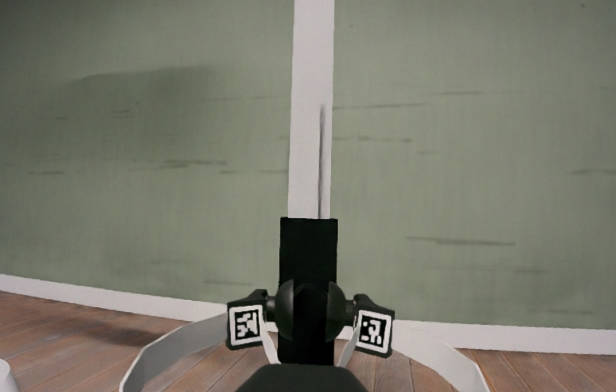

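execute_actions --actions '[{"r1": {"joints": {"arm_m": 0.228}, "pace": "slow", "contact_limits": {"arm_m": 0.3}}}]' --cameras '[]'

execute_actions --actions '[{"r2": {"joints": {"lift_m": 0.706}, "pace": "slow"}}]' --cameras '["r1_wrist_camera"]'

Scene clock: 75.30 s.
r1.base_odometry: x=-2.629 y=+1.022 heading=+2.533 (m, m, rad; r1's odometry frame)
r1.turned_by_wheels: +0.000 (rad since the last result)
r1.turned_by_imu: +0.000 (rad since the last result)
r1.base_tilt: forward=+0.0 right=-1.2 (deg)
r1.lidar_m: 0.64 0.74 2.63 2.62 0.74 0.58 0.60 2.49 2.08 2.12 2.24 1.89
r1.base_status: not commanded
r1.joint_positions: lift_m=+0.282 arm_m=+0.230 wrist_yaw_rad=+0.006 wrist_pitch_rad=+0.004 wrist_roll_rad=+0.000 gripper_m=-0.019
r1.joint_status: all done
r1.on_its_own: wrist_yaw_rad is at rest, and its effort (-15) is outside its rest range (-13 to +13)
r1.motor_effort: lift_m=+24(24) arm_m=-13(12) wrist_yaw_rad=-15(16) wrist_pitch_rad=-8(8) wrist_roll_rad=-1(1) gripper_m=-27(25) wheel_0=-3(3) wheel_1=-3(3) wheel_2=+3(3) (%)
r1.contact_limits: arm_m 0.3
r1.hand_pose: x=+0.6902 y=-0.0858 z=+0.4588 quat_wxyz=(+1.000, +0.000, +0.002, +0.003) (m; r1's base frame)
r1.wrist_depth_mm: 1863 1756 1618 272 1464 1366 1308 / 1808 1756 1661 1499 1430 1366 1308 / 1863 1756 1661 1464 1430 1366 1308 / 1863 1708 1576 1464 1430 1366 1308 / 1808 1661 1618 257 1430 1366 1308 / 1661 1661 1537 211 1397 1336 1255 / 1138 1025 1078 254 1098 1160 1229
r2.base_odometry: x=+2.813 y=+2.121 heading=-0.617 (m, m, rad; r2's odometry frame)
r2.turned_by_wheels: +0.000 (rad since the last result)
r2.turned_by_imu: +0.000 (rad since the last result)
r2.base_tilt: forward=-0.1 right=-0.6 (deg)
r2.lidar_m: 0.58 1.60 1.19 1.12 1.18 1.63 1.89 1.97 2.68 1.35 0.83 0.65
r2.base_status: not commanded
r2.joint_positions: lift_m=+0.698 arm_m=+0.183 wrist_yaw_rad=+0.267 wrist_pitch_rad=+0.101 wrist_roll_rad=+0.001 gripper_m=-0.015
r2.joint_status: not commanded
r2.on_its_own: wrist_pitch_rad is at rest, and its effort (-45) is outside its rest range (-23 to +23)
r2.motor_effort: lift_m=+27(27) arm_m=-3(3) wrist_yaw_rad=+4(4) wrist_pitch_rad=-45(45) wrist_roll_rad=-5(4) gripper_m=-18(15) wheel_0=+1(0) wheel_1=-1(1) wheel_2=+0(1) (%)
r2.hand_pose: x=+0.6534 y=-0.0087 z=+0.8475 quat_wxyz=(+0.990, -0.006, +0.050, +0.133) (m; r2's base frame)
r2.wrist_depth_mm: 1205 1576 - 165 - - 1983 / 1205 1576 - 169 - - - / 1229 1618 - 173 - - - / 1281 1618 - 178 258 - - / 1255 1430 174 177 179 - - / 1255 1499 186 146 183 1756 - / 1308 1464 1537 - 1576 1499 1499
pictures: none
No camera images: the call's "cameras" was empty. Leave "cameras" out to get every camera's image.

Scene clock: 75.97 s.
r1.base_odometry: x=-2.629 y=+1.022 heading=+2.533 (m, m, rad; r1's odometry frame)
r1.turned_by_wheels: +0.000 (rad since the last result)
r1.turned_by_imu: +0.000 (rad since the last result)
r1.base_tilt: forward=+0.0 right=-1.2 (deg)
r1.lidar_m: 0.65 0.71 2.64 2.62 0.72 0.61 0.60 2.51 2.10 2.09 2.24 1.90
r1.base_status: not commanded
r1.joint_positions: lift_m=+0.282 arm_m=+0.230 wrist_yaw_rad=+0.006 wrist_pitch_rad=+0.004 wrist_roll_rad=+0.000 gripper_m=-0.019
r1.joint_status: not commanded
r1.on_its_own: wrist_yaw_rad is at rest, and its effort (-15) is outside its rest range (-13 to +13)
r1.motor_effort: lift_m=+24(24) arm_m=-13(13) wrist_yaw_rad=-15(15) wrist_pitch_rad=-8(8) wrist_roll_rad=-1(0) gripper_m=-25(29) wheel_0=-3(3) wheel_1=-3(3) wheel_2=+3(3) (%)
r1.hand_pose: x=+0.6902 y=-0.0858 z=+0.4588 quat_wxyz=(+1.000, +0.000, +0.002, +0.003) (m; r1's base frame)
r1.wrist_depth_mm: 1921 1756 1618 272 1430 1366 1308 / 1921 1756 1661 1499 1464 1366 1308 / 1808 1756 1618 1499 1430 1397 1281 / 1808 1708 1618 1464 1430 1336 1281 / 1808 1708 1576 257 1430 1336 1281 / 1618 1661 1576 211 1366 1336 1281 / 1138 1025 1078 254 1098 1160 1229
r2.base_odometry: x=+2.813 y=+2.121 heading=-0.617 (m, m, rad; r2's odometry frame)
r2.turned_by_wheels: +0.000 (rad since the last result)
r2.turned_by_imu: +0.000 (rad since the last result)
r2.base_tilt: forward=-0.1 right=-0.6 (deg)
r2.lidar_m: 0.57 1.62 1.18 1.13 1.16 1.66 1.88 1.97 2.71 1.34 0.82 0.64
r2.base_status: not commanded
r2.joint_positions: lift_m=+0.705 arm_m=+0.183 wrist_yaw_rad=+0.267 wrist_pitch_rad=+0.101 wrist_roll_rad=+0.001 gripper_m=-0.015
r2.joint_status: all done
r2.on_its_own: wrist_pitch_rad is at rest, and its effort (-46) is outside its rest range (-23 to +23)
r2.motor_effort: lift_m=+27(27) arm_m=-3(3) wrist_yaw_rad=+1(5) wrist_pitch_rad=-46(46) wrist_roll_rad=-4(5) gripper_m=-16(15) wheel_0=+1(0) wheel_1=-1(1) wheel_2=+0(1) (%)
r2.hand_pose: x=+0.6534 y=-0.0086 z=+0.8544 quat_wxyz=(+0.990, -0.006, +0.050, +0.133) (m; r2's base frame)
r2.wrist_depth_mm: 1229 1576 - 166 - - 1921 / 1229 1618 - 169 - - - / 1229 1618 - 173 - - - / 1255 1661 - 177 258 - - / 1229 1430 175 177 178 - - / 1281 1537 186 146 183 1808 - / 1308 1464 1537 - 1618 1499 1576
pictures: r1_wrist_camera
camera_calibration (this result's frames):
r1_wrist_camera: T_world_to_cam=[[0.0041535, -0.997954, 0.0637945, -0.118052], [0.0209667, -0.0636941, -0.997749, 0.501296], [0.999772, 0.00548171, 0.0206592, -0.4725], [0, 0, 0, 1]] pos_world=[0.462372, -0.0832907, 0.51746]
Images, in order (width x height): r1_wrist_camera 616x392.

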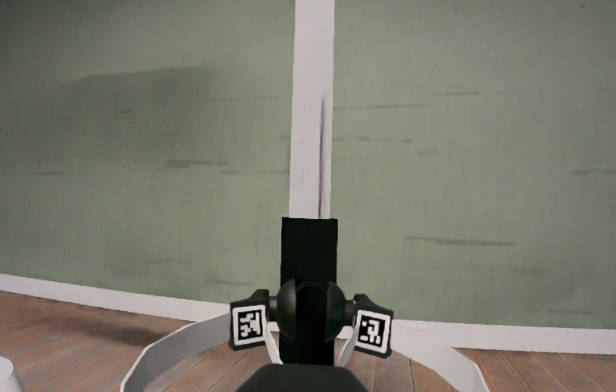

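execute_actions --actions '[{"r2": {"joints": {"lift_m": 0.746}, "pace": "slow"}}]' --cameras '["r1_wrist_camera"]'

Scene clock: 77.23 s.
r1.base_odometry: x=-2.629 y=+1.022 heading=+2.533 (m, m, rad; r1's odometry frame)
r1.turned_by_wheels: +0.000 (rad since the last result)
r1.turned_by_imu: +0.000 (rad since the last result)
r1.base_tilt: forward=+0.0 right=-1.2 (deg)
r1.lidar_m: 0.64 0.73 2.64 2.62 0.72 0.60 0.58 2.51 2.10 2.06 2.24 1.89
r1.base_status: not commanded
r1.joint_positions: lift_m=+0.282 arm_m=+0.230 wrist_yaw_rad=+0.006 wrist_pitch_rad=+0.004 wrist_roll_rad=+0.000 gripper_m=-0.019
r1.joint_status: not commanded
r1.on_its_own: wrist_yaw_rad is at rest, and its effort (-15) is outside its rest range (-13 to +13)
r1.motor_effort: lift_m=+24(24) arm_m=-13(14) wrist_yaw_rad=-15(15) wrist_pitch_rad=-8(8) wrist_roll_rad=-1(1) gripper_m=-27(26) wheel_0=-2(3) wheel_1=-3(3) wheel_2=+3(4) (%)
r1.hand_pose: x=+0.6902 y=-0.0858 z=+0.4588 quat_wxyz=(+1.000, +0.000, +0.002, +0.003) (m; r1's base frame)
r1.wrist_depth_mm: 1921 1708 1618 272 1464 1366 1308 / 1863 1756 1618 1499 1464 1366 1308 / 1808 1708 1618 1464 1430 1397 1281 / 1808 1708 1618 1464 1430 1366 1281 / 1863 1708 1618 257 1430 1336 1281 / 1661 1661 1576 211 1397 1336 1281 / 1118 1025 1098 254 1098 1182 1255
r2.base_odometry: x=+2.813 y=+2.121 heading=-0.617 (m, m, rad; r2's odometry frame)
r2.turned_by_wheels: +0.000 (rad since the last result)
r2.turned_by_imu: +0.000 (rad since the last result)
r2.base_tilt: forward=-0.1 right=-0.6 (deg)
r2.lidar_m: 0.57 1.63 1.18 1.13 1.18 1.64 1.89 1.97 2.72 1.33 0.83 0.63
r2.base_status: not commanded
r2.joint_positions: lift_m=+0.745 arm_m=+0.183 wrist_yaw_rad=+0.267 wrist_pitch_rad=+0.101 wrist_roll_rad=+0.001 gripper_m=-0.015
r2.joint_status: all done
r2.on_its_own: wrist_pitch_rad is at rest, and its effort (-45) is outside its rest range (-23 to +23)
r2.motor_effort: lift_m=+27(30) arm_m=-3(3) wrist_yaw_rad=+3(5) wrist_pitch_rad=-45(47) wrist_roll_rad=-4(5) gripper_m=-15(16) wheel_0=+1(1) wheel_1=-1(1) wheel_2=+1(1) (%)
r2.hand_pose: x=+0.6534 y=-0.0086 z=+0.8944 quat_wxyz=(+0.990, -0.006, +0.050, +0.133) (m; r2's base frame)
r2.wrist_depth_mm: 1229 1576 - 166 - - 1983 / 1229 1618 - 169 - - - / 1229 1618 - 173 - - - / 1255 1661 - 178 259 - - / 1255 1464 174 177 179 - - / 1255 1537 186 146 183 1863 - / 1281 1499 1661 - 1661 1537 1618
pictures: r1_wrist_camera
camera_calibration (this result's frames):
r1_wrist_camera: T_world_to_cam=[[0.00415339, -0.997954, 0.0637946, -0.118052], [0.0209668, -0.0636942, -0.997749, 0.501296], [0.999772, 0.00548161, 0.0206594, -0.4725], [0, 0, 0, 1]] pos_world=[0.462372, -0.0832907, 0.51746]
Images, in order (width x height): r1_wrist_camera 616x392.

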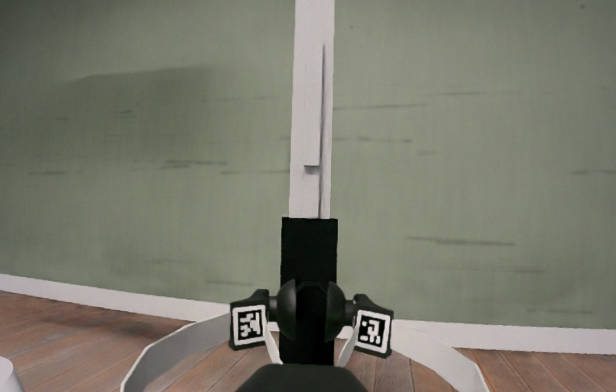

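Passed a hole cleanly with the pin held steady. Continue to between hole 3 and 4.

execute_actions --actions '[{"r2": {"joints": {"lift_m": 0.836}, "pace": "slow"}}]' --cameras '["r1_wrist_camera", "r2_wrist_camera"]'

Scene clock: 78.93 s.
r1.base_odometry: x=-2.629 y=+1.022 heading=+2.533 (m, m, rad; r1's odometry frame)
r1.turned_by_wheels: +0.000 (rad since the last result)
r1.turned_by_imu: +0.001 (rad since the last result)
r1.base_tilt: forward=+0.0 right=-1.2 (deg)
r1.lidar_m: 0.66 0.78 2.65 2.63 0.74 0.60 0.60 2.50 2.10 2.10 2.24 1.90
r1.base_status: not commanded
r1.joint_positions: lift_m=+0.282 arm_m=+0.230 wrist_yaw_rad=+0.006 wrist_pitch_rad=+0.004 wrist_roll_rad=+0.000 gripper_m=-0.019
r1.joint_status: not commanded
r1.on_its_own: wrist_yaw_rad is at rest, and its effort (-15) is outside its rest range (-13 to +13)
r1.motor_effort: lift_m=+24(24) arm_m=-14(13) wrist_yaw_rad=-15(15) wrist_pitch_rad=-8(8) wrist_roll_rad=-1(1) gripper_m=-26(26) wheel_0=-2(3) wheel_1=-3(3) wheel_2=+3(3) (%)
r1.hand_pose: x=+0.6902 y=-0.0858 z=+0.4588 quat_wxyz=(+1.000, +0.000, +0.002, +0.003) (m; r1's base frame)
r1.wrist_depth_mm: 1921 1756 1618 272 1430 1366 1336 / 1863 1708 1618 1464 1430 1366 1308 / 1808 1756 1618 1499 1464 1366 1308 / 1808 1756 1618 1499 1430 1336 1281 / 1808 1708 1618 257 1430 1336 1281 / 1661 1618 1576 212 1366 1336 1281 / 1160 1025 1078 254 1098 1160 1229
r2.base_odometry: x=+2.813 y=+2.121 heading=-0.617 (m, m, rad; r2's odometry frame)
r2.turned_by_wheels: +0.000 (rad since the last result)
r2.turned_by_imu: +0.000 (rad since the last result)
r2.base_tilt: forward=-0.1 right=-0.6 (deg)
r2.lidar_m: 0.56 1.63 1.19 1.14 1.18 1.65 1.89 1.97 2.71 1.34 0.83 0.65
r2.base_status: not commanded
r2.joint_positions: lift_m=+0.835 arm_m=+0.183 wrist_yaw_rad=+0.267 wrist_pitch_rad=+0.101 wrist_roll_rad=+0.001 gripper_m=-0.015
r2.joint_status: all done
r2.on_its_own: wrist_pitch_rad is at rest, and its effort (-46) is outside its rest range (-23 to +23)
r2.motor_effort: lift_m=+27(26) arm_m=-3(3) wrist_yaw_rad=+2(6) wrist_pitch_rad=-46(46) wrist_roll_rad=-5(5) gripper_m=-15(17) wheel_0=+0(0) wheel_1=-1(1) wheel_2=+1(1) (%)
r2.hand_pose: x=+0.6534 y=-0.0086 z=+0.9844 quat_wxyz=(+0.990, -0.006, +0.050, +0.133) (m; r2's base frame)
r2.wrist_depth_mm: 1229 1576 - 166 - - - / 1205 1618 - 169 - - - / 1229 1661 - 173 - - - / 1255 1618 - 177 258 - - / 1255 1464 175 177 179 - - / 1255 1537 186 146 184 - - / 1336 1618 1808 - 1808 1708 1808
pictures: r1_wrist_camera, r2_wrist_camera
camera_calibration (this result's frames):
r1_wrist_camera: T_world_to_cam=[[0.00415336, -0.997954, 0.0637945, -0.118052], [0.0209668, -0.0636941, -0.997749, 0.501296], [0.999772, 0.00548158, 0.0206594, -0.4725], [0, 0, 0, 1]] pos_world=[0.462372, -0.0832908, 0.51746]
r2_wrist_camera: T_world_to_cam=[[0.258367, -0.966029, -0.00593089, -0.171917], [-0.141445, -0.0317551, -0.989437, 1.11351], [0.955636, 0.256476, -0.144844, -0.249579], [0, 0, 0, 1]] pos_world=[0.440424, -0.0667061, 1.06458]
Images, in order (width x height): r1_wrist_camera 616x392, r2_wrist_camera 616x392.

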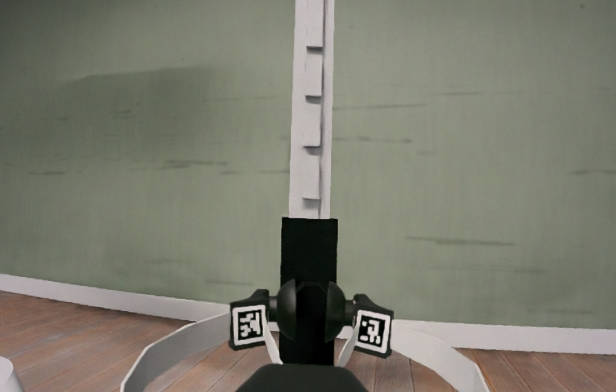

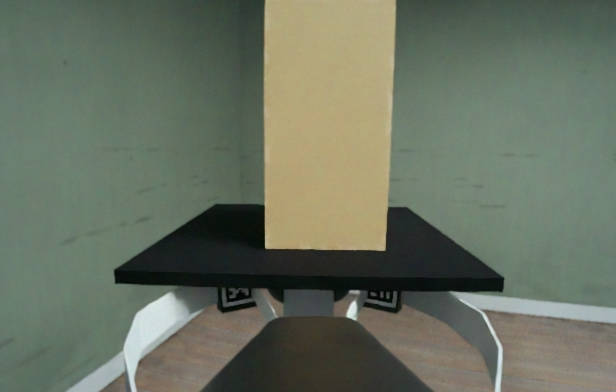

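Now release the pin so it rests on the post, then creep up.

execute_actions --actions '[{"r1": {"joints": {"gripper_m": 0.05}}}]' --cameras '[]'

execute_actions --actions '[{"r2": {"joints": {"lift_m": 0.858}, "pace": "slow"}, "r1": {"joints": {"arm_m": 0.2}, "pace": "slow"}}]' --cameras '["r1_wrist_camera"]'

Scene clock: 80.43 s.
r1.base_odometry: x=-2.628 y=+1.022 heading=+2.532 (m, m, rad; r1's odometry frame)
r1.turned_by_wheels: +0.000 (rad since the last result)
r1.turned_by_imu: +0.000 (rad since the last result)
r1.base_tilt: forward=-0.1 right=-1.2 (deg)
r1.lidar_m: 0.62 0.73 2.63 2.62 0.70 0.61 0.59 2.47 2.12 2.11 2.26 1.88
r1.base_status: not commanded
r1.joint_positions: lift_m=+0.282 arm_m=+0.229 wrist_yaw_rad=+0.000 wrist_pitch_rad=+0.002 wrist_roll_rad=+0.000 gripper_m=+0.050
r1.joint_status: all done
r1.motor_effort: lift_m=+23(24) arm_m=-5(13) wrist_yaw_rad=+2(15) wrist_pitch_rad=-4(8) wrist_roll_rad=-1(1) gripper_m=-2(30) wheel_0=-2(3) wheel_1=-3(3) wheel_2=-1(4) (%)
r1.hand_pose: x=+0.6882 y=-0.0875 z=+0.4592 quat_wxyz=(+1.000, +0.000, +0.001, +0.000) (m; r1's base frame)
r1.wrist_depth_mm: 1863 1756 1661 1499 1464 1397 1336 / 1808 1756 1661 1499 1464 1366 1336 / 1863 1708 1618 1499 1430 1366 1308 / 1756 1708 1618 1464 1397 1366 1281 / 1808 1756 1576 260 1430 1366 1281 / 1661 1661 209 258 1366 1336 1281 / 1138 1098 1160 159 1098 1229 1229
r2.base_odometry: x=+2.813 y=+2.121 heading=-0.617 (m, m, rad; r2's odometry frame)
r2.turned_by_wheels: +0.000 (rad since the last result)
r2.turned_by_imu: +0.000 (rad since the last result)
r2.base_tilt: forward=+0.0 right=-0.6 (deg)
r2.lidar_m: 0.57 1.64 1.17 1.13 1.16 1.66 1.89 1.97 2.70 1.34 0.84 0.65
r2.base_status: not commanded
r2.joint_positions: lift_m=+0.835 arm_m=+0.183 wrist_yaw_rad=+0.267 wrist_pitch_rad=+0.101 wrist_roll_rad=+0.001 gripper_m=-0.015
r2.joint_status: not commanded
r2.on_its_own: wrist_pitch_rad is at rest, and its effort (-46) is outside its rest range (-23 to +23)
r2.motor_effort: lift_m=+27(27) arm_m=-3(3) wrist_yaw_rad=+1(3) wrist_pitch_rad=-46(45) wrist_roll_rad=-4(4) gripper_m=-15(18) wheel_0=+0(0) wheel_1=-1(1) wheel_2=+0(1) (%)
r2.hand_pose: x=+0.6534 y=-0.0086 z=+0.9844 quat_wxyz=(+0.990, -0.006, +0.050, +0.133) (m; r2's base frame)
r2.wrist_depth_mm: 1229 1576 - 165 - - 1983 / 1229 1576 - 169 - - - / 1229 1661 - 174 - - - / 1255 1618 - 178 259 - - / 1255 1464 174 177 179 - - / 1281 1499 186 146 183 - - / 1281 1618 1808 - 1808 1708 1756
pictures: none
No camera images: the call's "cameras" was empty. Leave "cameras" out to get every camera's image.

Scene clock: 81.77 s.
r1.base_odometry: x=-2.628 y=+1.022 heading=+2.532 (m, m, rad; r1's odometry frame)
r1.turned_by_wheels: +0.000 (rad since the last result)
r1.turned_by_imu: +0.000 (rad since the last result)
r1.base_tilt: forward=-0.1 right=-1.2 (deg)
r1.lidar_m: 0.62 0.73 2.62 2.62 0.71 0.56 0.58 2.50 2.10 2.10 2.24 1.90
r1.base_status: not commanded
r1.joint_positions: lift_m=+0.282 arm_m=+0.201 wrist_yaw_rad=+0.000 wrist_pitch_rad=+0.002 wrist_roll_rad=+0.000 gripper_m=+0.050
r1.joint_status: all done
r1.motor_effort: lift_m=+24(24) arm_m=-7(7) wrist_yaw_rad=+2(1) wrist_pitch_rad=-4(5) wrist_roll_rad=-1(1) gripper_m=-1(3) wheel_0=-2(2) wheel_1=-3(3) wheel_2=-1(1) (%)
r1.hand_pose: x=+0.6605 y=-0.0875 z=+0.4592 quat_wxyz=(+1.000, +0.000, +0.001, +0.000) (m; r1's base frame)
r1.wrist_depth_mm: 1863 1756 1661 1537 1499 1397 1336 / 1921 1808 1661 1537 1499 1430 1336 / 1863 1808 1661 1499 1464 1397 1336 / 1863 1756 1618 1499 1464 1366 1308 / 1808 1708 1618 289 1464 1366 1281 / 1661 1661 208 286 1397 1366 1281 / 1160 1098 1160 159 1098 1229 1255
r2.base_odometry: x=+2.813 y=+2.121 heading=-0.617 (m, m, rad; r2's odometry frame)
r2.turned_by_wheels: +0.000 (rad since the last result)
r2.turned_by_imu: +0.000 (rad since the last result)
r2.base_tilt: forward=-0.1 right=-0.6 (deg)
r2.lidar_m: 0.57 1.61 1.18 1.13 1.20 1.65 1.90 1.97 2.67 1.34 0.83 0.66
r2.base_status: not commanded
r2.joint_positions: lift_m=+0.857 arm_m=+0.183 wrist_yaw_rad=+0.268 wrist_pitch_rad=+0.107 wrist_roll_rad=+0.001 gripper_m=-0.015
r2.joint_status: all done
r2.on_its_own: wrist_pitch_rad is at rest, and its effort (-63) is outside its rest range (-23 to +23)
r2.motor_effort: lift_m=+29(31) arm_m=-3(3) wrist_yaw_rad=+1(4) wrist_pitch_rad=-63(64) wrist_roll_rad=-4(4) gripper_m=-17(15) wheel_0=+1(1) wheel_1=-1(1) wheel_2=+1(1) (%)
r2.hand_pose: x=+0.6532 y=-0.0085 z=+1.0044 quat_wxyz=(+0.990, -0.007, +0.053, +0.133) (m; r2's base frame)
r2.wrist_depth_mm: 1229 1576 - 164 166 - 1983 / 1229 1618 - 168 - - - / 1255 1618 - 173 - - - / 1255 1618 - 177 259 - - / 1255 1537 178 180 181 - - / 1255 1499 182 146 183 - - / 1281 1576 1808 - 1808 1708 1756
pictures: r1_wrist_camera
camera_calibration (this result's frames):
r1_wrist_camera: T_world_to_cam=[[-0.00184152, -0.99796, 0.0638165, -0.11571], [0.0218433, -0.0638416, -0.997721, 0.501566], [0.99976, -0.000443353, 0.0219163, -0.443908], [0, 0, 0, 1]] pos_world=[0.432632, -0.0836502, 0.517536]
Images, in order (width x height): r1_wrist_camera 616x392.

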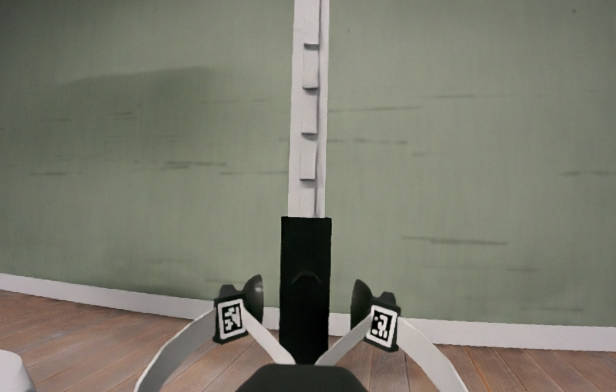

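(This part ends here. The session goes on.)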